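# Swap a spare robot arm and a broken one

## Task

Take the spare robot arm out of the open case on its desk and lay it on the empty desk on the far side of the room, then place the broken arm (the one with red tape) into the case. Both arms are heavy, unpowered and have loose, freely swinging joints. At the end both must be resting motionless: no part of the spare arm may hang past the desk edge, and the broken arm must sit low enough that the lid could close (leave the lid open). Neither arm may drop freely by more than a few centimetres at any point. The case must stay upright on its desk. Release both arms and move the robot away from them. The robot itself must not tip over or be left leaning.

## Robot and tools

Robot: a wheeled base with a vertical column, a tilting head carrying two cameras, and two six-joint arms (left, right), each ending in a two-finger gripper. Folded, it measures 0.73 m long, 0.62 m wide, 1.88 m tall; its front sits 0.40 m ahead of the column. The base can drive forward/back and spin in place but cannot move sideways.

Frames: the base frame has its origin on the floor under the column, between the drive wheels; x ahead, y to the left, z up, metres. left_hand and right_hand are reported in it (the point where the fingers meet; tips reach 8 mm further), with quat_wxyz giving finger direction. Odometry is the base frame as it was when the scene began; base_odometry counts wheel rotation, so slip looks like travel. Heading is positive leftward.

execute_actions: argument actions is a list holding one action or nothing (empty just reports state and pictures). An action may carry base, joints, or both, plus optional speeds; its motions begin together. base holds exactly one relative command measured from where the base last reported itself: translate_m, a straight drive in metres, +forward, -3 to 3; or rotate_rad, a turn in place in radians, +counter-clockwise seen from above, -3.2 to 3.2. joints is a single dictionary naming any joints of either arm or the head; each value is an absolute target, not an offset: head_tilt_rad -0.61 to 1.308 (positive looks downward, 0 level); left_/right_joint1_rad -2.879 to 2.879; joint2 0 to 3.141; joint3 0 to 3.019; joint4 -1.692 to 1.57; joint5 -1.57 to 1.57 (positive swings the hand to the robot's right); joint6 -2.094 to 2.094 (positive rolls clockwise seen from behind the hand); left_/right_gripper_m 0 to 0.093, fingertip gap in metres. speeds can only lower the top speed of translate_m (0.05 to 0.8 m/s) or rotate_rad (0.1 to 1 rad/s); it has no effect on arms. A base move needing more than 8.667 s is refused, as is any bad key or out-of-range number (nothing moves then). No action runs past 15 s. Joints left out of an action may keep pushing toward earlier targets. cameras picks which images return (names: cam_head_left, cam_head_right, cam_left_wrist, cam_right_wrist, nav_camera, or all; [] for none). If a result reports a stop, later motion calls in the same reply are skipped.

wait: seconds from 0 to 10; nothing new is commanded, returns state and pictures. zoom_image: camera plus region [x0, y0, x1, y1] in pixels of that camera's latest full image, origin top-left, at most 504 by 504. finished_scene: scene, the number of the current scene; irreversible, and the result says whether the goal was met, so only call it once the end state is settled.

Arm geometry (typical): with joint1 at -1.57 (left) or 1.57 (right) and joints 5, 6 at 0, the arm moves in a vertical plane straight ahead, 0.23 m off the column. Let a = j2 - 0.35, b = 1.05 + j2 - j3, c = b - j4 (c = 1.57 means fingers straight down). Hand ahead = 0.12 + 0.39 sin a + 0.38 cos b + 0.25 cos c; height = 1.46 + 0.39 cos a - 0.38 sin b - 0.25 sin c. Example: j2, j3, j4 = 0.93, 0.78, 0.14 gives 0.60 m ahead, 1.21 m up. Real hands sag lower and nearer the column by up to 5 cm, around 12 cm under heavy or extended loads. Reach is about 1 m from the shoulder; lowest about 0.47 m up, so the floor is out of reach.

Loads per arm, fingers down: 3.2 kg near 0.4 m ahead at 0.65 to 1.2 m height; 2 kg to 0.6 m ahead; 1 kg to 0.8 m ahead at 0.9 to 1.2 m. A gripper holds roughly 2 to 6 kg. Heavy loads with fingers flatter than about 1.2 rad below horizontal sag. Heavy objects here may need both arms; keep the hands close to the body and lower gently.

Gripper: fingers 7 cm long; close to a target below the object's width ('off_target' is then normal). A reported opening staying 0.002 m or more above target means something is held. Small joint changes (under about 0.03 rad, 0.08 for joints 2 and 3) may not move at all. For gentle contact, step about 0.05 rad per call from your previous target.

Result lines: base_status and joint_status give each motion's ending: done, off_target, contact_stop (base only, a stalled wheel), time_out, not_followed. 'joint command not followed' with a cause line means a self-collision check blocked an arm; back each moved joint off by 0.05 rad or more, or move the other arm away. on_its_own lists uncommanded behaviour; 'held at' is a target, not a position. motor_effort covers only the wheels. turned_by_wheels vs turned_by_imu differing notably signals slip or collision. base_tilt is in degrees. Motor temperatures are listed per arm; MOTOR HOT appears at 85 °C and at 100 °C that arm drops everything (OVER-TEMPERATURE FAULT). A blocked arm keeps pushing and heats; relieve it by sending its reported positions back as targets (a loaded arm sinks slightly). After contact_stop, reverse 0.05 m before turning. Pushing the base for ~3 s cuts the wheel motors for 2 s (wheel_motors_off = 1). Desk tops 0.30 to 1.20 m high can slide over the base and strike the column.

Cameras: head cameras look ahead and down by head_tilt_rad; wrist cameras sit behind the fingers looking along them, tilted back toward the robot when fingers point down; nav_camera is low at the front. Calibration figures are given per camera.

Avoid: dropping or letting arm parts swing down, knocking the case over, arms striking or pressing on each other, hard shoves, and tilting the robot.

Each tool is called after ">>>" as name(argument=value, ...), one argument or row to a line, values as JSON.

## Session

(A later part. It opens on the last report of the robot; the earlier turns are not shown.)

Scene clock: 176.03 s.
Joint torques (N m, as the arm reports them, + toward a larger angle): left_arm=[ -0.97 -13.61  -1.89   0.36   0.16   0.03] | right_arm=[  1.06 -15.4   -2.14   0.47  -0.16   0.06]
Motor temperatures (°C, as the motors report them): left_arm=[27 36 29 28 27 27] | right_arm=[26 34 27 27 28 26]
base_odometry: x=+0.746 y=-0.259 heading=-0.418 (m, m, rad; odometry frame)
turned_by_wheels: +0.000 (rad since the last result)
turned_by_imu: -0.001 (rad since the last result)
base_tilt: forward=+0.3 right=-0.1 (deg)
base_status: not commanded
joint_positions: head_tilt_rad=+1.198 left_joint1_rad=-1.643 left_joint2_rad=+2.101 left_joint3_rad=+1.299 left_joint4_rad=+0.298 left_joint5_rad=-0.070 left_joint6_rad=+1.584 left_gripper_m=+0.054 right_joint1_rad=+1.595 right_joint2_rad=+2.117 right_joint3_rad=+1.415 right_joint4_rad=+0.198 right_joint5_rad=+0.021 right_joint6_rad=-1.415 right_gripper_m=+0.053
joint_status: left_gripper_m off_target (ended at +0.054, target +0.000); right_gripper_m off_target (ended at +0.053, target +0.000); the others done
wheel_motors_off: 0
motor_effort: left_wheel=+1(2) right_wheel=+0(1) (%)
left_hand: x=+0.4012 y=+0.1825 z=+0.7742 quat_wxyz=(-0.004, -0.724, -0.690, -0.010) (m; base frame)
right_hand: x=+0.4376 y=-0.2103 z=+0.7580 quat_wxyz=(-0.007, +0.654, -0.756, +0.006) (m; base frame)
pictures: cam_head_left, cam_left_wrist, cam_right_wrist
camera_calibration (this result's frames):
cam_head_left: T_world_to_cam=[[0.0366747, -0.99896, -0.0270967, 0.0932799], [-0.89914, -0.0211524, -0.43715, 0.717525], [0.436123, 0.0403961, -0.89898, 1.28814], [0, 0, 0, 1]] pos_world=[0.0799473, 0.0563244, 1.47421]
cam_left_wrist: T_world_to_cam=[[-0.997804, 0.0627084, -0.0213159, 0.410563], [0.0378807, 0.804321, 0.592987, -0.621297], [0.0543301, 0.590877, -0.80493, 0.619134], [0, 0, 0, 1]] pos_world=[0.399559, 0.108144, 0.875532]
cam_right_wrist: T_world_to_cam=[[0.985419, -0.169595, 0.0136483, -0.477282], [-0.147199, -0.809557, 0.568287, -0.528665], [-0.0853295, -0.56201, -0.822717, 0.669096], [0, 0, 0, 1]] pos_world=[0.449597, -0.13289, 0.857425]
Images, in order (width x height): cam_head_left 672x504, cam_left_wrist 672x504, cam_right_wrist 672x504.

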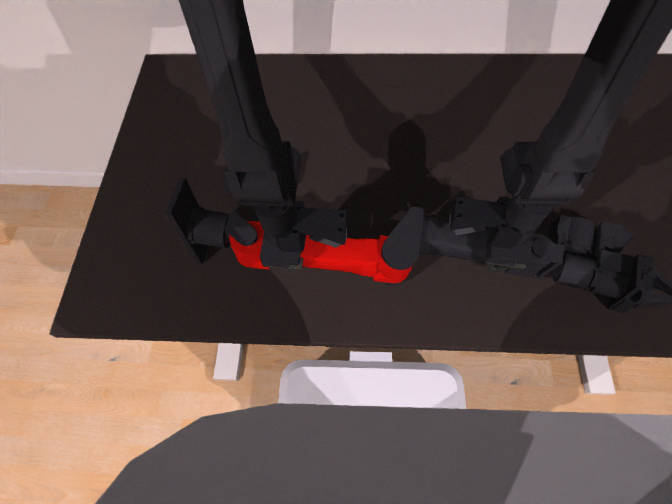

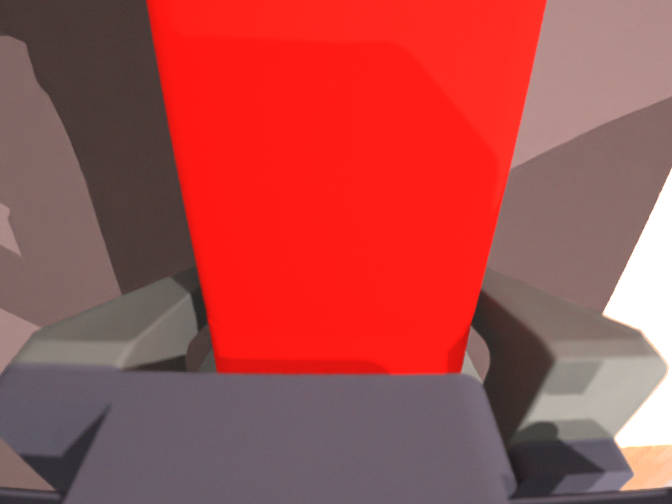

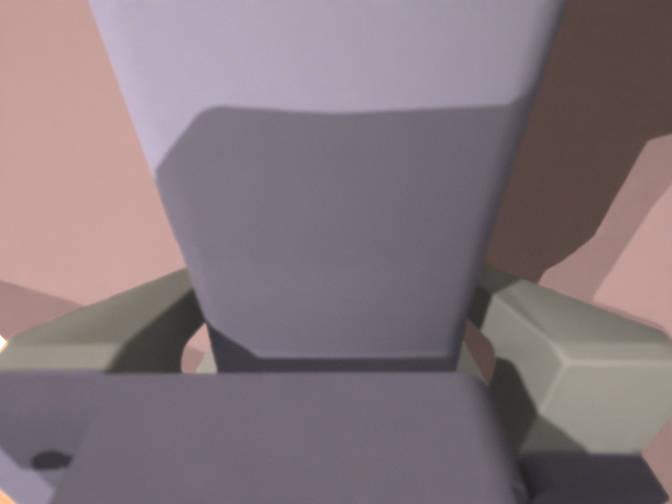

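>>> execute_actions(
  actions=[
    {"joints": {"left_joint1_rad": -1.655, "left_joint2_rad": 1.864, "left_joint3_rad": 1.116, "left_joint4_rad": 0.322, "right_joint1_rad": 1.615, "right_joint2_rad": 1.881, "right_joint3_rad": 1.248, "right_joint4_rad": 0.218, "right_joint5_rad": 0.03}},
  ],
  cameras=["cam_head_right"],
)

Scene clock: 180.53 s.
Joint torques (N m, as the arm reports them, + toward a larger angle): left_arm=[ -1.96 -21.95  -4.95   0.4   -0.02   0.01] | right_arm=[  2.03 -24.39  -4.42   0.2    0.04  -0.01]
Motor temperatures (°C, as the motors report them): left_arm=[27 36 29 28 27 27] | right_arm=[26 34 27 27 28 26]
base_odometry: x=+0.746 y=-0.259 heading=-0.418 (m, m, rad; odometry frame)
turned_by_wheels: +0.000 (rad since the last result)
turned_by_imu: -0.001 (rad since the last result)
base_tilt: forward=+0.3 right=-0.1 (deg)
base_status: not commanded
joint_positions: head_tilt_rad=+1.198 left_joint1_rad=-1.646 left_joint2_rad=+1.977 left_joint3_rad=+1.146 left_joint4_rad=+0.312 left_joint5_rad=-0.065 left_joint6_rad=+1.584 left_gripper_m=+0.054 right_joint1_rad=+1.600 right_joint2_rad=+2.004 right_joint3_rad=+1.268 right_joint4_rad=+0.217 right_joint5_rad=+0.023 right_joint6_rad=-1.413 right_gripper_m=+0.053
joint_status: all done
wheel_motors_off: 0
motor_effort: left_wheel=+1(2) right_wheel=-3(4) (%)
left_hand: x=+0.3934 y=+0.1829 z=+0.8246 quat_wxyz=(-0.002, -0.725, -0.689, -0.003) (m; base frame)
right_hand: x=+0.4274 y=-0.2082 z=+0.8038 quat_wxyz=(-0.002, +0.655, -0.756, +0.001) (m; base frame)
pictures: cam_head_right
camera_calibration (this result's frames):
cam_head_right: T_world_to_cam=[[0.0246144, -0.999493, -0.0201803, -0.0110872], [-0.898893, -0.0132941, -0.437966, 0.7135], [0.437476, 0.0289202, -0.898765, 1.28012], [0, 0, 0, 1]] pos_world=[0.0816123, -0.0386174, 1.46279]
Images, in order (width x height): cam_head_right 672x504.

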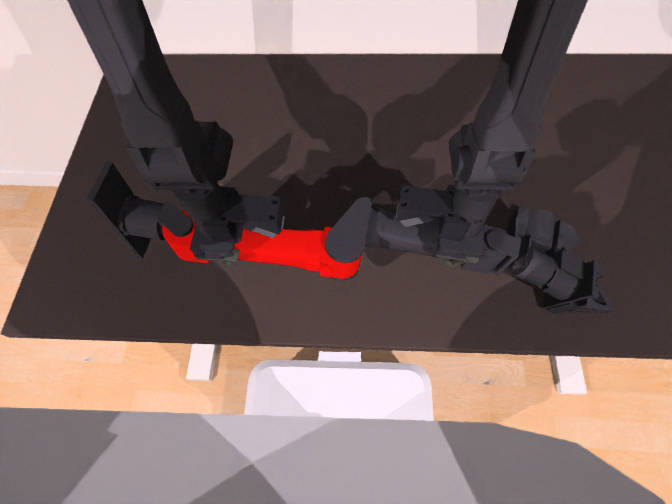

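>>> execute_actions(
  actions=[
    {"joints": {"left_joint2_rad": 1.724, "left_joint3_rad": 0.986, "left_joint4_rad": 0.321, "right_joint1_rad": 1.622, "right_joint2_rad": 1.7175, "right_joint3_rad": 1.104, "right_joint4_rad": 0.215, "right_joint5_rad": 0.04}},
  ],
  cameras=["cam_head_right"],
)

Scene clock: 183.63 s.
Joint torques (N m, as the arm reports them, + toward a larger angle): left_arm=[ -1.97 -20.86  -4.84   0.52  -0.08   0.04] | right_arm=[  1.57 -24.25  -4.9   -0.02   0.01   0.06]
Motor temperatures (°C, as the motors report them): left_arm=[27 37 29 28 27 27] | right_arm=[26 35 27 27 28 26]
base_odometry: x=+0.746 y=-0.259 heading=-0.418 (m, m, rad; odometry frame)
turned_by_wheels: +0.000 (rad since the last result)
turned_by_imu: -0.001 (rad since the last result)
base_tilt: forward=+0.3 right=-0.1 (deg)
base_status: not commanded
joint_positions: head_tilt_rad=+1.198 left_joint1_rad=-1.645 left_joint2_rad=+1.819 left_joint3_rad=+1.018 left_joint4_rad=+0.312 left_joint5_rad=-0.063 left_joint6_rad=+1.584 left_gripper_m=+0.054 right_joint1_rad=+1.610 right_joint2_rad=+1.843 right_joint3_rad=+1.134 right_joint4_rad=+0.217 right_joint5_rad=+0.034 right_joint6_rad=-1.412 right_gripper_m=+0.053
joint_status: all done
wheel_motors_off: 0
motor_effort: left_wheel=+1(2) right_wheel=-3(3) (%)
left_hand: x=+0.4098 y=+0.1862 z=+0.8819 quat_wxyz=(-0.013, -0.724, -0.690, -0.012) (m; base frame)
right_hand: x=+0.4445 y=-0.2043 z=+0.8639 quat_wxyz=(-0.012, +0.656, -0.755, +0.010) (m; base frame)
pictures: cam_head_right
camera_calibration (this result's frames):
cam_head_right: T_world_to_cam=[[0.0246144, -0.999493, -0.0201803, -0.0110872], [-0.898893, -0.0132941, -0.437966, 0.7135], [0.437476, 0.0289202, -0.898765, 1.28012], [0, 0, 0, 1]] pos_world=[0.0816123, -0.0386174, 1.46279]
Images, in order (width x height): cam_head_right 672x504.

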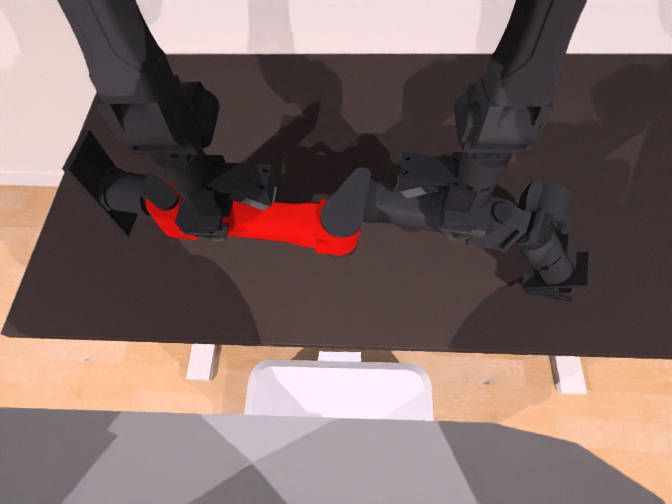

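>>> execute_actions(
  actions=[
    {"joints": {"left_joint2_rad": 1.57, "left_joint3_rad": 0.848, "left_joint4_rad": 0.28, "right_joint1_rad": 1.635, "right_joint2_rad": 1.55, "right_joint3_rad": 0.961, "right_joint4_rad": 0.18, "right_joint5_rad": 0.052, "right_joint6_rad": -1.39}},
  ],
  cameras=["cam_head_right"],
)

Scene clock: 187.57 s.
Joint torques (N m, as the arm reports them, + toward a larger angle): left_arm=[ -2.04 -20.14  -4.21  -0.03  -0.11   0.04] | right_arm=[  1.74 -25.86  -5.11  -0.54   0.07   0.12]
Motor temperatures (°C, as the motors report them): left_arm=[27 37 29 28 27 27] | right_arm=[26 36 27 27 28 26]
base_odometry: x=+0.746 y=-0.259 heading=-0.418 (m, m, rad; odometry frame)
turned_by_wheels: +0.000 (rad since the last result)
turned_by_imu: -0.001 (rad since the last result)
base_tilt: forward=+0.3 right=-0.1 (deg)
base_status: not commanded
joint_positions: head_tilt_rad=+1.198 left_joint1_rad=-1.642 left_joint2_rad=+1.660 left_joint3_rad=+0.873 left_joint4_rad=+0.281 left_joint5_rad=-0.063 left_joint6_rad=+1.582 left_gripper_m=+0.054 right_joint1_rad=+1.626 right_joint2_rad=+1.694 right_joint3_rad=+0.992 right_joint4_rad=+0.193 right_joint5_rad=+0.045 right_joint6_rad=-1.406 right_gripper_m=+0.053
joint_status: right_joint2_rad time_out (moved -0.149 of -0.293); the others done
wheel_motors_off: 0
on_its_own: right_joint2_rad reads +1.694 and still pushes toward +1.550 since a time_out
motor_effort: left_wheel=+3(3) right_wheel=-4(5) (%)
left_hand: x=+0.4004 y=+0.1919 z=+0.9403 quat_wxyz=(-0.006, -0.723, -0.691, -0.007) (m; base frame)
right_hand: x=+0.4348 y=-0.1980 z=+0.9201 quat_wxyz=(-0.007, +0.657, -0.754, +0.004) (m; base frame)
pictures: cam_head_right
camera_calibration (this result's frames):
cam_head_right: T_world_to_cam=[[0.0246144, -0.999493, -0.0201803, -0.0110872], [-0.898893, -0.0132941, -0.437966, 0.7135], [0.437476, 0.0289202, -0.898765, 1.28012], [0, 0, 0, 1]] pos_world=[0.0816123, -0.0386174, 1.46279]
Images, in order (width x height): cam_head_right 672x504.

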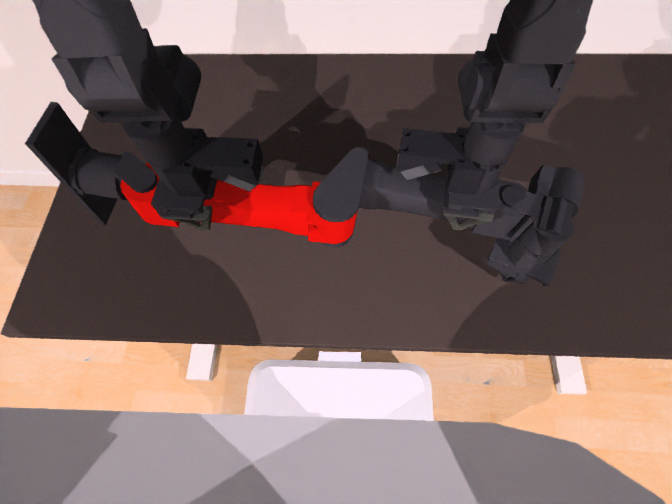

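>>> execute_actions(
  actions=[
    {"joints": {"left_joint1_rad": -1.667, "left_joint2_rad": 1.234, "left_joint3_rad": 0.588, "left_joint4_rad": 0.205, "left_joint5_rad": -0.078, "left_joint6_rad": 1.574, "right_joint1_rad": 1.663, "right_joint2_rad": 1.2255, "right_joint3_rad": 0.698, "right_joint4_rad": 0.115, "right_joint5_rad": 0.08, "right_joint6_rad": -1.376}},
  ],
  cameras=["cam_head_right"],
)

Scene clock: 191.10 s.
Joint torques (N m, as the arm reports them, + toward a larger angle): left_arm=[ -1.82 -16.58  -2.81   0.17  -0.25   0.14] | right_arm=[  1.45 -22.51  -3.37  -0.24  -0.32   0.19]
Motor temperatures (°C, as the motors report them): left_arm=[27 37 29 28 27 27] | right_arm=[26 36 27 27 28 26]
base_odometry: x=+0.746 y=-0.259 heading=-0.418 (m, m, rad; odometry frame)
turned_by_wheels: +0.000 (rad since the last result)
turned_by_imu: -0.001 (rad since the last result)
base_tilt: forward=+0.3 right=-0.1 (deg)
base_status: not commanded
joint_positions: head_tilt_rad=+1.198 left_joint1_rad=-1.659 left_joint2_rad=+1.302 left_joint3_rad=+0.609 left_joint4_rad=+0.203 left_joint5_rad=-0.070 left_joint6_rad=+1.568 left_gripper_m=+0.054 right_joint1_rad=+1.654 right_joint2_rad=+1.341 right_joint3_rad=+0.720 right_joint4_rad=+0.125 right_joint5_rad=+0.083 right_joint6_rad=-1.400 right_gripper_m=+0.053
joint_status: all done
wheel_motors_off: 0
motor_effort: left_wheel=+2(4) right_wheel=-4(5) (%)
left_hand: x=+0.3815 y=+0.1928 z=+1.0572 quat_wxyz=(-0.015, -0.721, -0.693, -0.010) (m; base frame)
right_hand: x=+0.4159 y=-0.1959 z=+1.0410 quat_wxyz=(-0.008, +0.659, -0.752, +0.014) (m; base frame)
pictures: cam_head_right
camera_calibration (this result's frames):
cam_head_right: T_world_to_cam=[[0.0246144, -0.999493, -0.0201803, -0.0110872], [-0.898893, -0.0132941, -0.437966, 0.7135], [0.437476, 0.0289202, -0.898765, 1.28012], [0, 0, 0, 1]] pos_world=[0.0816123, -0.0386174, 1.46279]
Images, in order (width x height): cam_head_right 672x504.

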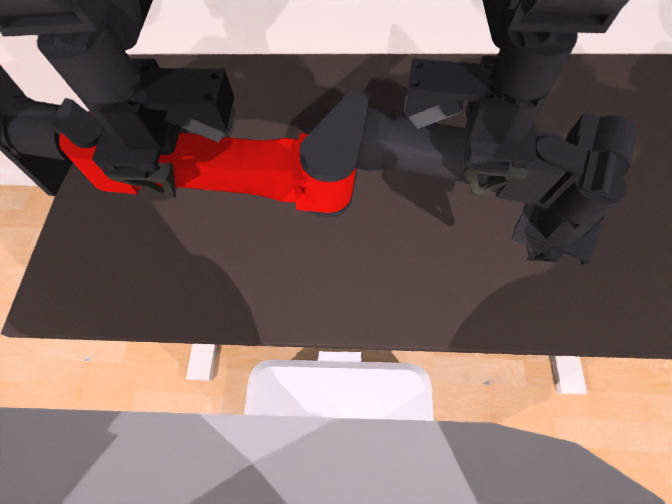

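>>> execute_actions(
  actions=[
    {"base": {"translate_m": -0.8}, "speeds": {"translate_m": 0.4}, "joints": {"left_joint1_rad": -1.706, "left_joint2_rad": 0.757, "left_joint3_rad": 0.512, "left_joint4_rad": -0.18, "left_joint5_rad": -0.12, "left_joint6_rad": 1.552, "right_joint1_rad": 1.699, "right_joint2_rad": 0.804, "right_joint3_rad": 0.626, "right_joint4_rad": -0.207, "right_joint5_rad": 0.105, "right_joint6_rad": -1.357}},
  ],
  cameras=["cam_head_right"],
)

>>> execute_actions(
  actions=[
    {"base": {"rotate_rad": 1.61}, "speeds": {"rotate_rad": 0.5}, "joints": {"head_tilt_rad": 0.6}},
  ],
  cameras=["cam_head_left", "cam_head_right", "nav_camera"],
)

Scene clock: 199.50 s.
Joint torques (N m, as the arm reports them, + toward a larger angle): left_arm=[ -0.93 -13.95   4.47   0.13  -0.42   0.2 ] | right_arm=[  1.5  -19.96   5.25  -0.4   -0.31   0.21]
Motor temperatures (°C, as the motors report them): left_arm=[27 37 29 28 27 27] | right_arm=[26 37 27 27 28 26]
base_odometry: x=+0.015 y=+0.065 heading=-0.417 (m, m, rad; odometry frame)
turned_by_wheels: +0.000 (rad since the last result)
turned_by_imu: -0.004 (rad since the last result)
base_tilt: forward=+0.3 right=-0.1 (deg)
base_status: done
joint_positions: head_tilt_rad=+1.199 left_joint1_rad=-1.701 left_joint2_rad=+0.817 left_joint3_rad=+0.485 left_joint4_rad=-0.182 left_joint5_rad=-0.106 left_joint6_rad=+1.541 left_gripper_m=+0.054 right_joint1_rad=+1.687 right_joint2_rad=+0.912 right_joint3_rad=+0.588 right_joint4_rad=-0.196 right_joint5_rad=+0.107 right_joint6_rad=-1.384 right_gripper_m=+0.053
joint_status: all done
wheel_motors_off: 0
motor_effort: left_wheel=+1(38) right_wheel=-3(43) (%)
left_hand: x=+0.3733 y=+0.1923 z=+1.1801 quat_wxyz=(-0.007, -0.719, -0.695, -0.002) (m; base frame)
right_hand: x=+0.4062 y=-0.1952 z=+1.1622 quat_wxyz=(+0.000, +0.660, -0.751, +0.004) (m; base frame)
pictures: cam_head_right
camera_calibration (this result's frames):
cam_head_right: T_world_to_cam=[[0.0246086, -0.999493, -0.0201872, -0.0110762], [-0.899017, -0.0132941, -0.437712, 0.713115], [0.437222, 0.0289202, -0.898889, 1.28032], [0, 0, 0, 1]] pos_world=[0.0815905, -0.0386174, 1.46278]
Images, in order (width x height): cam_head_right 672x504.

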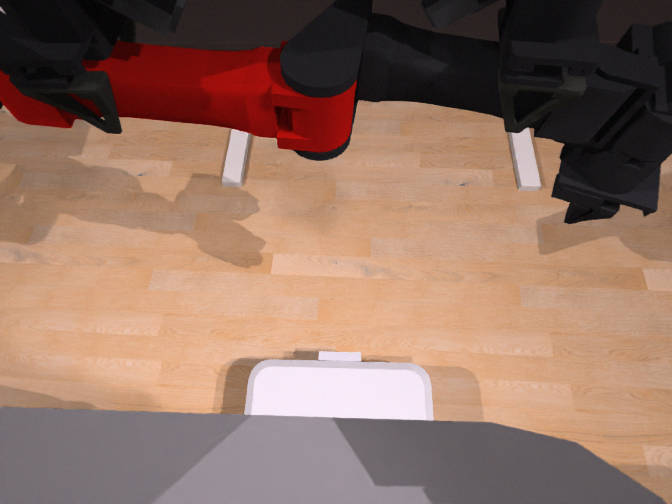

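Scene clock: 203.57 s.
Joint torques (N m, as the arm reports them, + toward a larger angle): left_arm=[ -0.66 -13.66   4.44   0.2   -0.34   0.22] | right_arm=[  1.65 -19.92   5.19  -0.37  -0.35   0.21]
Motor temperatures (°C, as the motors report them): left_arm=[27 37 30 28 27 27] | right_arm=[26 37 27 27 28 26]
base_odometry: x=+0.015 y=+0.065 heading=+1.193 (m, m, rad; odometry frame)
turned_by_wheels: +1.610 (rad since the last result)
turned_by_imu: +1.587 (rad since the last result)
base_tilt: forward=+0.3 right=-0.1 (deg)
base_status: done
joint_positions: head_tilt_rad=+0.618 left_joint1_rad=-1.703 left_joint2_rad=+0.817 left_joint3_rad=+0.486 left_joint4_rad=-0.182 left_joint5_rad=-0.110 left_joint6_rad=+1.540 left_gripper_m=+0.054 right_joint1_rad=+1.687 right_joint2_rad=+0.912 right_joint3_rad=+0.589 right_joint4_rad=-0.196 right_joint5_rad=+0.108 right_joint6_rad=-1.385 right_gripper_m=+0.053
joint_status: all done
wheel_motors_off: 0
motor_effort: left_wheel=+0(37) right_wheel=-1(48) (%)
left_hand: x=+0.3736 y=+0.1922 z=+1.1802 quat_wxyz=(-0.007, -0.719, -0.695, -0.003) (m; base frame)
right_hand: x=+0.4069 y=-0.1952 z=+1.1623 quat_wxyz=(+0.000, +0.661, -0.751, +0.005) (m; base frame)
pictures: cam_head_left, cam_head_right, nav_camera
camera_calibration (this result's frames):
cam_head_left: T_world_to_cam=[[0.0455292, -0.99896, -0.0025217, 0.0549917], [-0.511678, -0.0211524, -0.858917, 1.34767], [0.85797, 0.0403961, -0.512109, 0.671265], [0, 0, 0, 1]] pos_world=[0.111145, 0.0563244, 1.50144]
cam_head_right: T_world_to_cam=[[0.0316516, -0.999493, -0.00335945, -0.0373431], [-0.511024, -0.0132941, -0.859464, 1.34321], [0.858983, 0.0289202, -0.511186, 0.662171], [0, 0, 0, 1]] pos_world=[0.118802, -0.0386174, 1.49281]
Images, in order (width x height): cam_head_left 672x504, cam_head_right 672x504, nav_camera 672x504.

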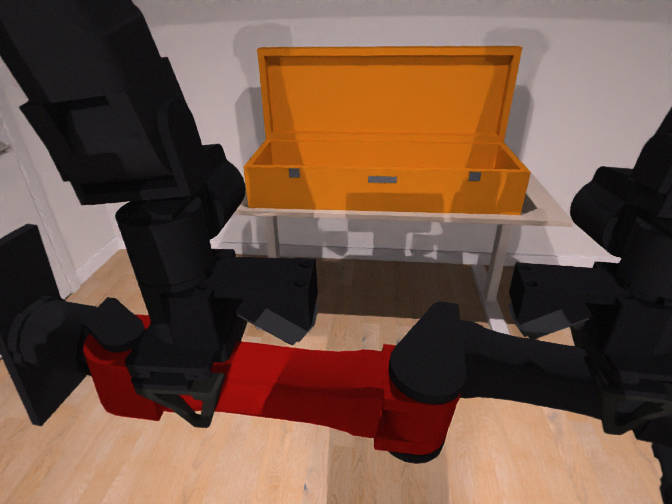

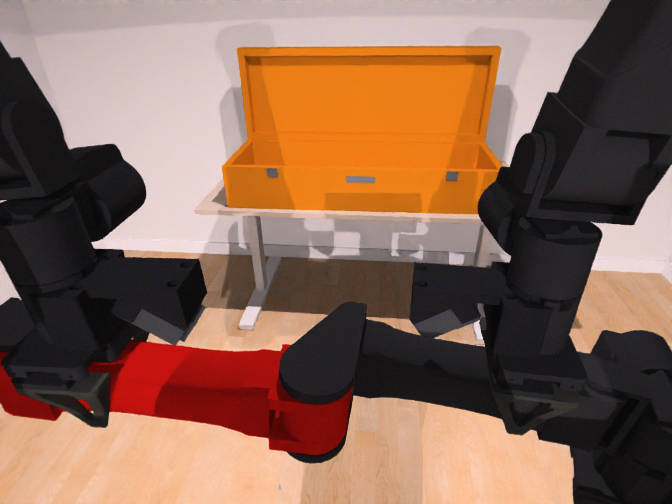

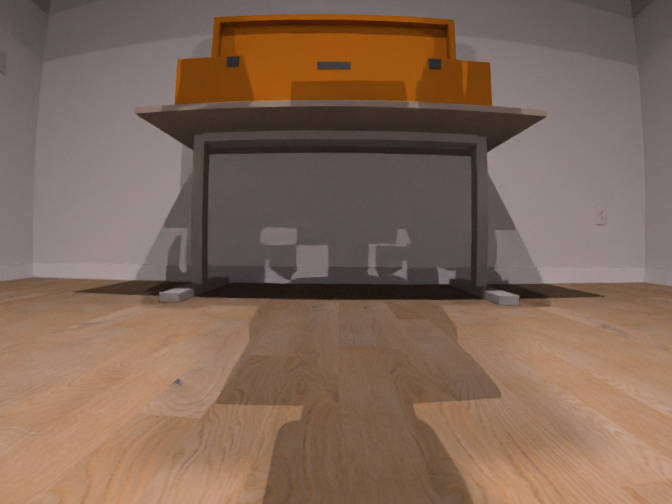

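>>> zoom_image(
  camera="cam_head_left",
  region=[230, 120, 590, 240],
)

>>> zoom_image(
  camera="nav_camera",
  region=[120, 40, 560, 320],
)

Region (230, 120, 590, 240) of cam_head_left's 672x504 image, scaled by 1.400, with more detail than that image has.

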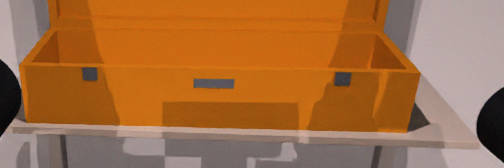

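Region (120, 40, 560, 320) of nav_camera's 672x504 image, scaled by 1.145, with more detail than that image has; it fills the top 321 rows of this view, and the rest is white.

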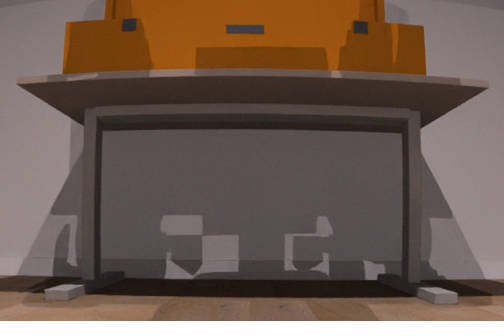

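>>> execute_actions(
  actions=[
    {"base": {"rotate_rad": -0.07}, "speeds": {"rotate_rad": 0.4}},
  ],
  cameras=[],
)

>>> execute_actions(
  actions=[
    {"base": {"translate_m": 0.9}, "speeds": {"translate_m": 0.4}},
  ],
  cameras=[],
)

>>> execute_actions(
  actions=[
    {"base": {"rotate_rad": 0.048}, "speeds": {"rotate_rad": 0.4}, "joints": {"head_tilt_rad": 1.0}},
  ],
  cameras=["cam_head_left", "cam_head_right", "nav_camera"],
)

Scene clock: 207.47 s.
Joint torques (N m, as the arm reports them, + toward a larger angle): left_arm=[ -0.67 -13.66   4.37   0.11  -0.32   0.19] | right_arm=[  1.39 -20.12   5.12  -0.37  -0.38   0.22]
Motor temperatures (°C, as the motors report them): left_arm=[27 37 30 28 27 27] | right_arm=[26 37 27 27 28 26]
base_odometry: x=+0.015 y=+0.065 heading=+1.123 (m, m, rad; odometry frame)
turned_by_wheels: -0.070 (rad since the last result)
turned_by_imu: -0.071 (rad since the last result)
base_tilt: forward=+0.3 right=-0.1 (deg)
base_status: done
joint_positions: head_tilt_rad=+0.617 left_joint1_rad=-1.703 left_joint2_rad=+0.817 left_joint3_rad=+0.486 left_joint4_rad=-0.182 left_joint5_rad=-0.110 left_joint6_rad=+1.540 left_gripper_m=+0.054 right_joint1_rad=+1.688 right_joint2_rad=+0.912 right_joint3_rad=+0.590 right_joint4_rad=-0.196 right_joint5_rad=+0.109 right_joint6_rad=-1.385 right_gripper_m=+0.053
joint_status: not commanded
wheel_motors_off: 0
motor_effort: left_wheel=+1(22) right_wheel=+0(26) (%)
left_hand: x=+0.3740 y=+0.1921 z=+1.1803 quat_wxyz=(-0.007, -0.719, -0.695, -0.003) (m; base frame)
right_hand: x=+0.4073 y=-0.1952 z=+1.1624 quat_wxyz=(-0.001, +0.660, -0.751, +0.006) (m; base frame)
pictures: none
No camera images: the call's "cameras" was empty. Leave "cameras" out to get every camera's image.

Scene clock: 210.97 s.
Joint torques (N m, as the arm reports them, + toward a larger angle): left_arm=[ -0.81 -13.84   3.72   0.22  -0.25   0.2 ] | right_arm=[  1.64 -19.68   4.1   -0.46  -0.43   0.23]
Motor temperatures (°C, as the motors report them): left_arm=[27 37 30 28 27 27] | right_arm=[26 37 28 27 28 26]
base_odometry: x=+0.405 y=+0.877 heading=+1.124 (m, m, rad; odometry frame)
turned_by_wheels: +0.001 (rad since the last result)
turned_by_imu: +0.002 (rad since the last result)
base_tilt: forward=+0.3 right=-0.1 (deg)
base_status: done
joint_positions: head_tilt_rad=+0.617 left_joint1_rad=-1.703 left_joint2_rad=+0.817 left_joint3_rad=+0.496 left_joint4_rad=-0.182 left_joint5_rad=-0.112 left_joint6_rad=+1.541 left_gripper_m=+0.054 right_joint1_rad=+1.688 right_joint2_rad=+0.912 right_joint3_rad=+0.600 right_joint4_rad=-0.197 right_joint5_rad=+0.110 right_joint6_rad=-1.387 right_gripper_m=+0.053
joint_status: not commanded
wheel_motors_off: 0
motor_effort: left_wheel=+1(46) right_wheel=-2(56) (%)
left_hand: x=+0.3802 y=+0.1921 z=+1.1811 quat_wxyz=(-0.010, -0.719, -0.695, -0.007) (m; base frame)
right_hand: x=+0.4132 y=-0.1951 z=+1.1632 quat_wxyz=(-0.004, +0.661, -0.750, +0.009) (m; base frame)
pictures: none
No camera images: the call's "cameras" was empty. Leave "cameras" out to get every camera's image.

Scene clock: 211.77 s.
Joint torques (N m, as the arm reports them, + toward a larger angle): left_arm=[ -0.85 -13.95   3.85   0.17  -0.29   0.17] | right_arm=[  1.52 -19.93   4.32  -0.5   -0.34   0.21]
Motor temperatures (°C, as the motors report them): left_arm=[27 37 30 28 27 27] | right_arm=[26 37 28 27 28 26]
base_odometry: x=+0.405 y=+0.877 heading=+1.171 (m, m, rad; odometry frame)
turned_by_wheels: +0.047 (rad since the last result)
turned_by_imu: +0.046 (rad since the last result)
base_tilt: forward=+0.3 right=-0.1 (deg)
base_status: done
joint_positions: head_tilt_rad=+1.000 left_joint1_rad=-1.702 left_joint2_rad=+0.817 left_joint3_rad=+0.496 left_joint4_rad=-0.182 left_joint5_rad=-0.111 left_joint6_rad=+1.544 left_gripper_m=+0.054 right_joint1_rad=+1.688 right_joint2_rad=+0.912 right_joint3_rad=+0.598 right_joint4_rad=-0.197 right_joint5_rad=+0.109 right_joint6_rad=-1.384 right_gripper_m=+0.053
joint_status: all done
wheel_motors_off: 0
motor_effort: left_wheel=+0(34) right_wheel=+0(48) (%)
left_hand: x=+0.3802 y=+0.1925 z=+1.1810 quat_wxyz=(-0.010, -0.720, -0.694, -0.007) (m; base frame)
right_hand: x=+0.4122 y=-0.1948 z=+1.1630 quat_wxyz=(-0.004, +0.660, -0.751, +0.007) (m; base frame)
pictures: cam_head_left, cam_head_right, nav_camera
camera_calibration (this result's frames):
cam_head_left: T_world_to_cam=[[0.0413046, -0.99896, -0.0193183, 0.0810696], [-0.795071, -0.0211524, -0.606148, 0.972577], [0.605109, 0.0403961, -0.795117, 1.11974], [0, 0, 0, 1]] pos_world=[0.0923539, 0.0563244, 1.48142]
cam_head_right: T_world_to_cam=[[0.0281157, -0.999493, -0.0149204, -0.0193624], [-0.794668, -0.0132941, -0.606899, 0.968445], [0.606393, 0.0289202, -0.794639, 1.11132], [0, 0, 0, 1]] pos_world=[0.096241, -0.0386174, 1.47056]
Images, in order (width x height): cam_head_left 672x504, cam_head_right 672x504, nav_camera 672x504.

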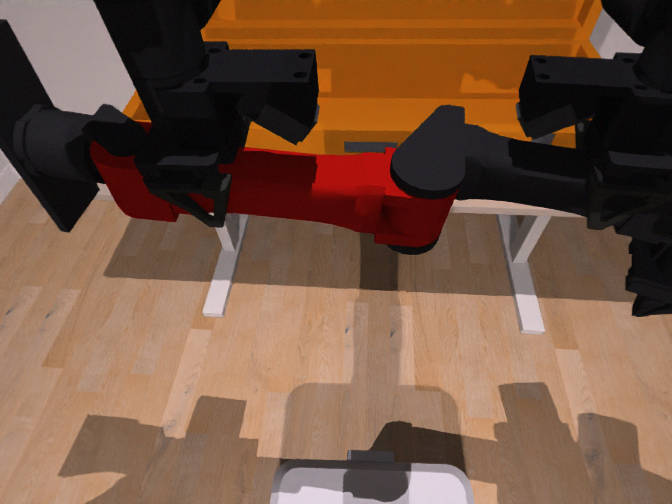

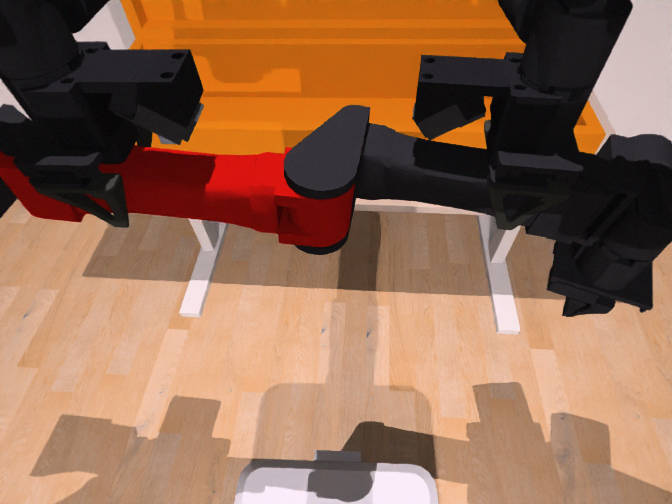

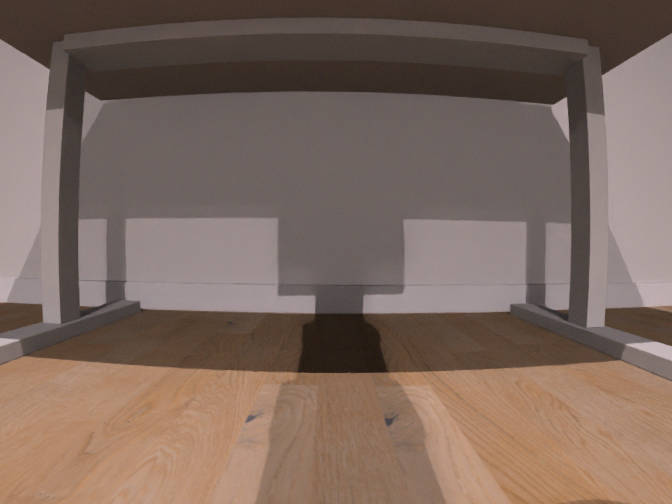

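>>> execute_actions(
  actions=[
    {"base": {"translate_m": 0.61}, "speeds": {"translate_m": 0.3}, "joints": {"head_tilt_rad": 1.2}},
  ],
  cameras=["cam_head_left", "cam_head_right"],
)

Scene clock: 218.10 s.
Joint torques (N m, as the arm reports them, + toward a larger angle): left_arm=[ -0.79 -13.88   3.61   0.16  -0.31   0.19] | right_arm=[  1.34 -21.02   4.23  -0.39  -0.41   0.23]
Motor temperatures (°C, as the motors report them): left_arm=[27 36 30 28 27 27] | right_arm=[26 37 28 27 28 26]
base_odometry: x=+0.642 y=+1.439 heading=+1.171 (m, m, rad; odometry frame)
turned_by_wheels: +0.001 (rad since the last result)
turned_by_imu: +0.000 (rad since the last result)
base_tilt: forward=+0.2 right=-0.1 (deg)
base_status: done
joint_positions: head_tilt_rad=+1.198 left_joint1_rad=-1.702 left_joint2_rad=+0.817 left_joint3_rad=+0.498 left_joint4_rad=-0.182 left_joint5_rad=-0.111 left_joint6_rad=+1.542 left_gripper_m=+0.054 right_joint1_rad=+1.688 right_joint2_rad=+0.913 right_joint3_rad=+0.601 right_joint4_rad=-0.197 right_joint5_rad=+0.109 right_joint6_rad=-1.387 right_gripper_m=+0.053
joint_status: all done
wheel_motors_off: 0
motor_effort: left_wheel=+2(48) right_wheel=-2(43) (%)
left_hand: x=+0.3810 y=+0.1924 z=+1.1811 quat_wxyz=(-0.011, -0.719, -0.695, -0.008) (m; base frame)
right_hand: x=+0.4143 y=-0.1949 z=+1.1632 quat_wxyz=(-0.005, +0.661, -0.751, +0.009) (m; base frame)
pictures: cam_head_left, cam_head_right
camera_calibration (this result's frames):
cam_head_left: T_world_to_cam=[[0.0366802, -0.99896, -0.0270893, 0.0932682], [-0.899051, -0.0211524, -0.437332, 0.717801], [0.436305, 0.0403961, -0.898892, 1.28799], [0, 0, 0, 1]] pos_world=[0.0799606, 0.0563244, 1.47421]
cam_head_right: T_world_to_cam=[[0.0246184, -0.999493, -0.0201753, -0.0110951], [-0.898804, -0.0132941, -0.438148, 0.713776], [0.437658, 0.0289202, -0.898676, 1.27997], [0, 0, 0, 1]] pos_world=[0.0816279, -0.0386174, 1.4628]
Images, in order (width x height): cam_head_left 672x504, cam_head_right 672x504.

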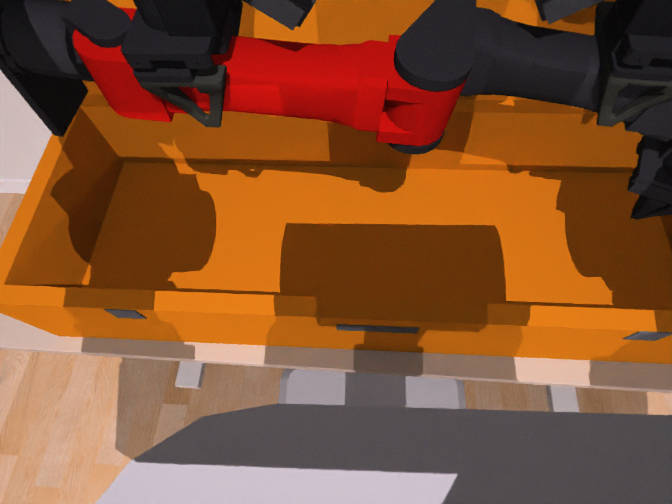

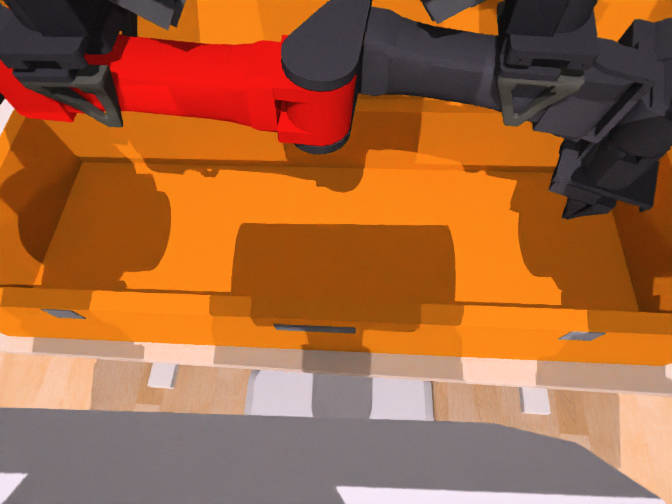

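>>> zoom_image(
  camera="cam_head_right",
  region=[0, 130, 340, 400],
)

>>> zoom_image(
  camera="cam_head_right",
  region=[332, 130, 672, 400],
)

Region (0, 130, 340, 400) of cam_head_right's 672x504 image, scaled by 1.482, with more detail than that image has; it fills the top 400 rows of this view, and the rest is white.

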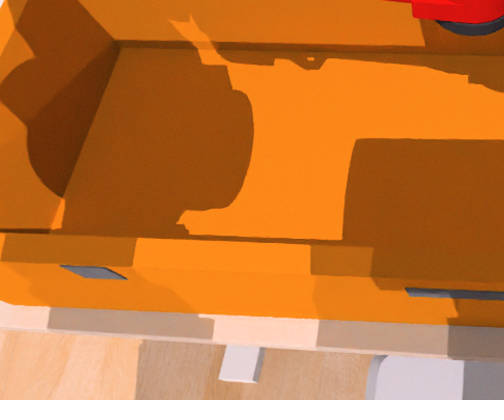

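Region (332, 130, 672, 400) of cam_head_right's 672x504 image, scaled by 1.482, with more detail than that image has; it fills the top 400 rows of this view, and the rest is white.

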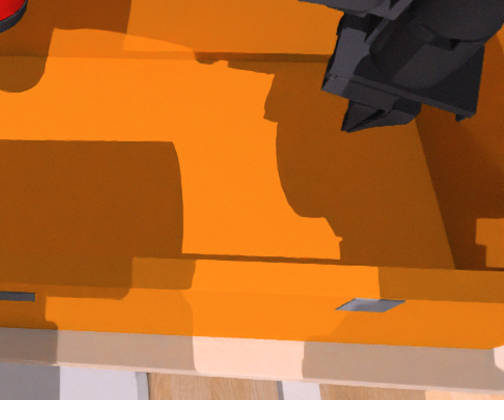

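>>> execute_actions(
  actions=[
    {"base": {"translate_m": 0.02}, "speeds": {"translate_m": 0.1}, "joints": {"left_joint1_rad": -1.717, "left_joint2_rad": 1.197, "left_joint3_rad": 0.602, "left_joint4_rad": 0.155, "left_joint5_rad": -0.13, "left_joint6_rad": 1.547, "right_joint1_rad": 1.622, "right_joint2_rad": 1.19, "right_joint3_rad": 0.717, "right_joint4_rad": 0.078, "right_joint5_rad": 0.036, "right_joint6_rad": -1.396}},
  ],
  cameras=["cam_head_left", "cam_head_right"],
)

Scene clock: 224.77 s.
Joint torques (N m, as the arm reports them, + toward a larger angle): left_arm=[ -2.03 -16.75  -2.01   0.42  -0.59   0.16] | right_arm=[  1.34 -23.32  -2.65  -0.17  -0.24   0.22]
Motor temperatures (°C, as the motors report them): left_arm=[27 36 30 28 27 27] | right_arm=[26 37 28 27 28 26]
base_odometry: x=+0.650 y=+1.457 heading=+1.171 (m, m, rad; odometry frame)
turned_by_wheels: +0.000 (rad since the last result)
turned_by_imu: -0.001 (rad since the last result)
base_tilt: forward=+0.3 right=-0.1 (deg)
base_status: done
joint_positions: head_tilt_rad=+1.199 left_joint1_rad=-1.703 left_joint2_rad=+1.268 left_joint3_rad=+0.618 left_joint4_rad=+0.149 left_joint5_rad=-0.111 left_joint6_rad=+1.540 left_gripper_m=+0.054 right_joint1_rad=+1.615 right_joint2_rad=+1.320 right_joint3_rad=+0.733 right_joint4_rad=+0.085 right_joint5_rad=+0.037 right_joint6_rad=-1.424 right_gripper_m=+0.053
joint_status: all done
wheel_motors_off: 0
motor_effort: left_wheel=+1(35) right_wheel=+2(45) (%)
left_hand: x=+0.3870 y=+0.1784 z=+1.0667 quat_wxyz=(-0.011, -0.719, -0.695, -0.008) (m; base frame)
right_hand: x=+0.4234 y=-0.2087 z=+1.0457 quat_wxyz=(-0.009, +0.661, -0.750, +0.007) (m; base frame)
pictures: cam_head_left, cam_head_right
camera_calibration (this result's frames):
cam_head_left: T_world_to_cam=[[0.0366623, -0.99896, -0.0271135, 0.0933064], [-0.89934, -0.0211524, -0.436739, 0.716901], [0.435711, 0.0403961, -0.89918, 1.28847], [0, 0, 0, 1]] pos_world=[0.0799172, 0.0563244, 1.47419]
cam_head_right: T_world_to_cam=[[0.0246051, -0.999493, -0.0201915, -0.0110694], [-0.899093, -0.0132941, -0.437555, 0.712877], [0.437065, 0.0289202, -0.898965, 1.28045], [0, 0, 0, 1]] pos_world=[0.081577, -0.0386174, 1.46278]
Images, in order (width x height): cam_head_left 672x504, cam_head_right 672x504.

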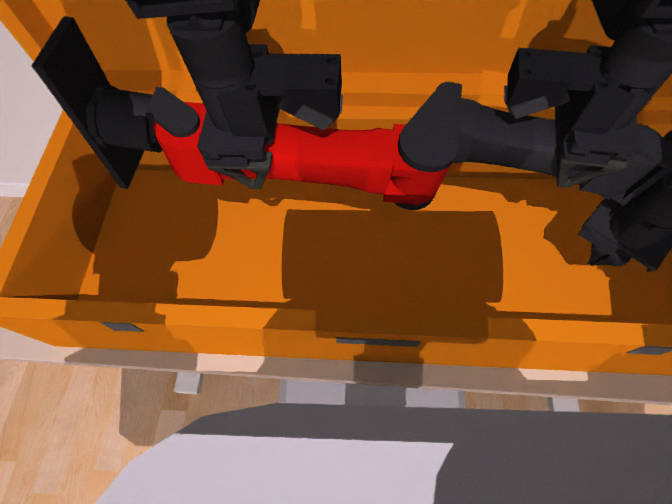

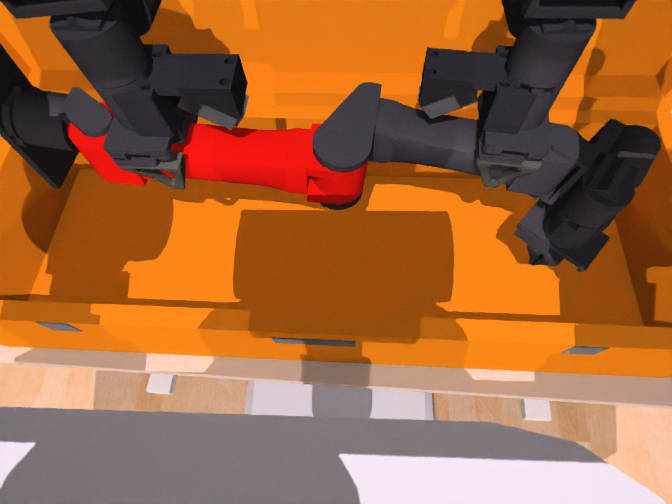

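>>> execute_actions(
  actions=[
    {"joints": {"left_joint1_rad": -1.768, "left_joint2_rad": 1.479, "left_joint3_rad": 0.757, "left_joint4_rad": 0.274, "left_joint5_rad": -0.175, "left_joint6_rad": 1.526, "right_joint1_rad": 1.548, "right_joint2_rad": 1.433, "right_joint3_rad": 0.844, "right_joint4_rad": 0.18, "right_joint5_rad": -0.021, "right_joint6_rad": -1.435}},
  ],
  cameras=["cam_head_left", "cam_head_right"],
)

Scene clock: 230.20 s.
Joint torques (N m, as the arm reports them, + toward a larger angle): left_arm=[ -3.3  -17.21  -3.12   0.21  -0.89   0.08] | right_arm=[  0.69 -23.92  -4.62  -0.4   -0.2    0.13]
Motor temperatures (°C, as the motors report them): left_arm=[27 37 29 28 27 27] | right_arm=[26 37 27 27 28 26]
base_odometry: x=+0.650 y=+1.457 heading=+1.171 (m, m, rad; odometry frame)
turned_by_wheels: +0.000 (rad since the last result)
turned_by_imu: -0.001 (rad since the last result)
base_tilt: forward=+0.3 right=-0.1 (deg)
base_status: not commanded
joint_positions: head_tilt_rad=+1.199 left_joint1_rad=-1.752 left_joint2_rad=+1.540 left_joint3_rad=+0.774 left_joint4_rad=+0.272 left_joint5_rad=-0.148 left_joint6_rad=+1.524 left_gripper_m=+0.054 right_joint1_rad=+1.538 right_joint2_rad=+1.554 right_joint3_rad=+0.871 right_joint4_rad=+0.193 right_joint5_rad=-0.021 right_joint6_rad=-1.455 right_gripper_m=+0.053
joint_status: all done
wheel_motors_off: 0
motor_effort: left_wheel=+0(4) right_wheel=-1(7) (%)
left_hand: x=+0.3949 y=+0.1471 z=+0.9873 quat_wxyz=(-0.017, -0.721, -0.693, -0.009) (m; base frame)
right_hand: x=+0.4312 y=-0.2415 z=+0.9703 quat_wxyz=(-0.010, +0.659, -0.752, +0.014) (m; base frame)
pictures: cam_head_left, cam_head_right
camera_calibration (this result's frames):
cam_head_left: T_world_to_cam=[[0.0366623, -0.99896, -0.0271135, 0.0933064], [-0.89934, -0.0211524, -0.436739, 0.716901], [0.435711, 0.0403961, -0.89918, 1.28847], [0, 0, 0, 1]] pos_world=[0.0799172, 0.0563244, 1.47419]
cam_head_right: T_world_to_cam=[[0.0246051, -0.999493, -0.0201915, -0.0110694], [-0.899093, -0.0132941, -0.437555, 0.712876], [0.437065, 0.0289202, -0.898965, 1.28045], [0, 0, 0, 1]] pos_world=[0.081577, -0.0386174, 1.46278]
Images, in order (width x height): cam_head_left 672x504, cam_head_right 672x504.

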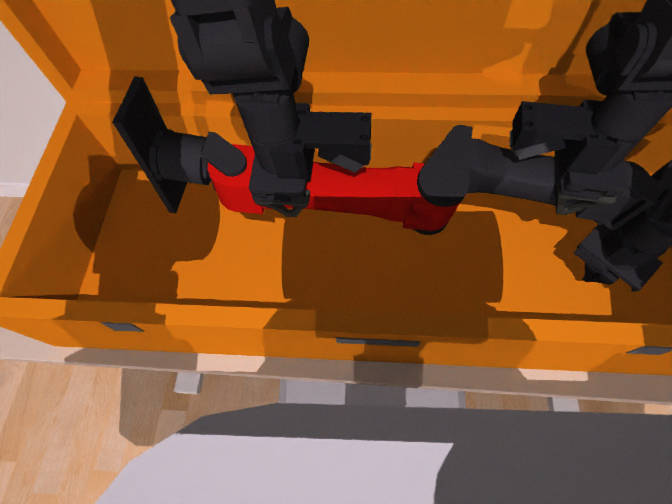

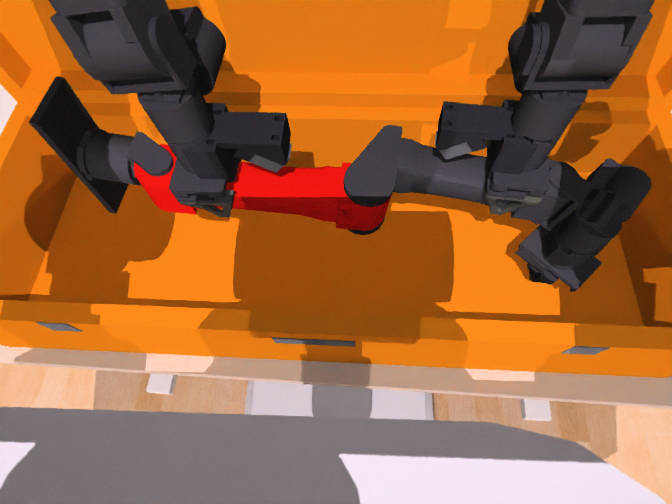

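>>> execute_actions(
  actions=[
    {"joints": {"left_joint1_rad": -1.787, "left_joint2_rad": 1.597, "left_joint3_rad": 0.837, "left_joint4_rad": 0.277, "left_joint5_rad": -0.195, "left_joint6_rad": 1.516, "right_joint1_rad": 1.515, "right_joint2_rad": 1.539, "right_joint3_rad": 0.915, "right_joint4_rad": 0.176, "right_joint5_rad": -0.05, "right_joint6_rad": -1.45}},
  ],
  cameras=["cam_head_right"],
)

Scene clock: 235.97 s.
Joint torques (N m, as the arm reports them, + toward a larger angle): left_arm=[ -4.49 -16.52  -4.08   0.21  -1.15   0.05] | right_arm=[ -0.74 -23.7   -6.31  -0.55  -0.53   0.11]
Motor temperatures (°C, as the motors report them): left_arm=[27 37 29 28 27 27] | right_arm=[26 37 27 27 28 26]
base_odometry: x=+0.650 y=+1.457 heading=+1.171 (m, m, rad; odometry frame)
turned_by_wheels: +0.000 (rad since the last result)
turned_by_imu: -0.002 (rad since the last result)
base_tilt: forward=+0.2 right=-0.1 (deg)
base_status: not commanded
joint_positions: head_tilt_rad=+1.199 left_joint1_rad=-1.762 left_joint2_rad=+1.645 left_joint3_rad=+0.863 left_joint4_rad=+0.275 left_joint5_rad=-0.160 left_joint6_rad=+1.517 left_gripper_m=+0.054 right_joint1_rad=+1.517 right_joint2_rad=+1.652 right_joint3_rad=+0.956 right_joint4_rad=+0.192 right_joint5_rad=-0.041 right_joint6_rad=-1.466 right_gripper_m=+0.053
joint_status: left_joint5_rad time_out (moved -0.013 of -0.047); the others done
wheel_motors_off: 0
on_its_own: left_joint5_rad reads -0.160 and still pushes toward -0.195 since a time_out
motor_effort: left_wheel=+1(2) right_wheel=-1(4) (%)
left_hand: x=+0.3979 y=+0.1373 z=+0.9516 quat_wxyz=(-0.011, -0.720, -0.693, -0.006) (m; base frame)
right_hand: x=+0.4345 y=-0.2522 z=+0.9355 quat_wxyz=(-0.006, +0.659, -0.752, +0.009) (m; base frame)
pictures: cam_head_right
camera_calibration (this result's frames):
cam_head_right: T_world_to_cam=[[0.0246051, -0.999493, -0.0201915, -0.0110694], [-0.899093, -0.0132941, -0.437555, 0.712877], [0.437065, 0.0289202, -0.898965, 1.28045], [0, 0, 0, 1]] pos_world=[0.081577, -0.0386174, 1.46278]
Images, in order (width x height): cam_head_right 672x504.

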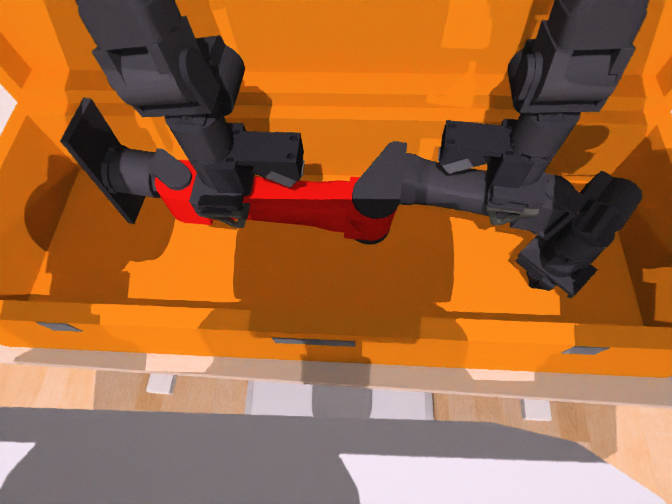

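>>> execute_actions(
  actions=[
    {"joints": {"left_joint2_rad": 1.645, "left_joint3_rad": 0.86, "left_joint5_rad": -0.175, "right_joint2_rad": 1.592, "right_joint3_rad": 0.938}},
  ],
  cameras=["cam_head_right"],
)

Scene clock: 237.23 s.
Joint torques (N m, as the arm reports them, + toward a larger angle): left_arm=[ -4.87 -16.25  -4.24   0.06  -0.97   0.18] | right_arm=[ -0.39 -21.43  -5.53  -0.57  -0.71   0.2 ]
Motor temperatures (°C, as the motors report them): left_arm=[27 37 29 28 27 27] | right_arm=[26 37 27 27 28 26]
base_odometry: x=+0.650 y=+1.457 heading=+1.171 (m, m, rad; odometry frame)
turned_by_wheels: +0.000 (rad since the last result)
turned_by_imu: +0.000 (rad since the last result)
base_tilt: forward=+0.3 right=-0.1 (deg)
base_status: not commanded
joint_positions: head_tilt_rad=+1.199 left_joint1_rad=-1.762 left_joint2_rad=+1.687 left_joint3_rad=+0.885 left_joint4_rad=+0.275 left_joint5_rad=-0.146 left_joint6_rad=+1.507 left_gripper_m=+0.054 right_joint1_rad=+1.513 right_joint2_rad=+1.680 right_joint3_rad=+0.972 right_joint4_rad=+0.191 right_joint5_rad=-0.037 right_joint6_rad=-1.475 right_gripper_m=+0.053
joint_status: all done
wheel_motors_off: 0
motor_effort: left_wheel=+1(1) right_wheel=+0(2) (%)
left_hand: x=+0.3890 y=+0.1333 z=+0.9381 quat_wxyz=(-0.008, -0.718, -0.696, +0.006) (m; base frame)
right_hand: x=+0.4294 y=-0.2557 z=+0.9259 quat_wxyz=(+0.002, +0.662, -0.750, +0.008) (m; base frame)
pictures: cam_head_right
camera_calibration (this result's frames):
cam_head_right: T_world_to_cam=[[0.0246051, -0.999493, -0.0201915, -0.0110694], [-0.899093, -0.0132941, -0.437555, 0.712876], [0.437065, 0.0289202, -0.898965, 1.28045], [0, 0, 0, 1]] pos_world=[0.081577, -0.0386174, 1.46278]
Images, in order (width x height): cam_head_right 672x504.

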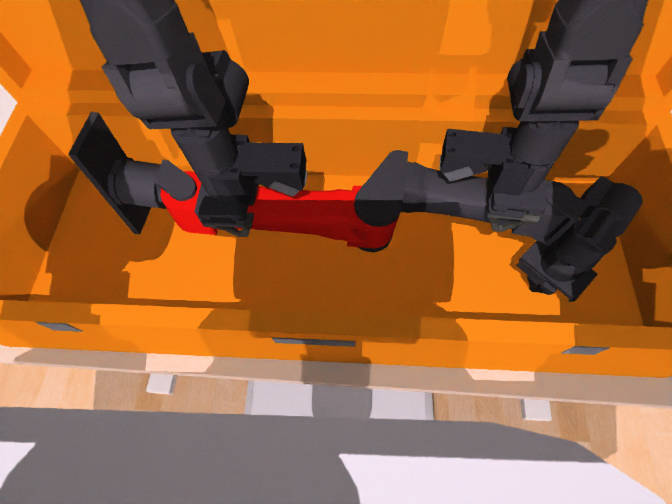

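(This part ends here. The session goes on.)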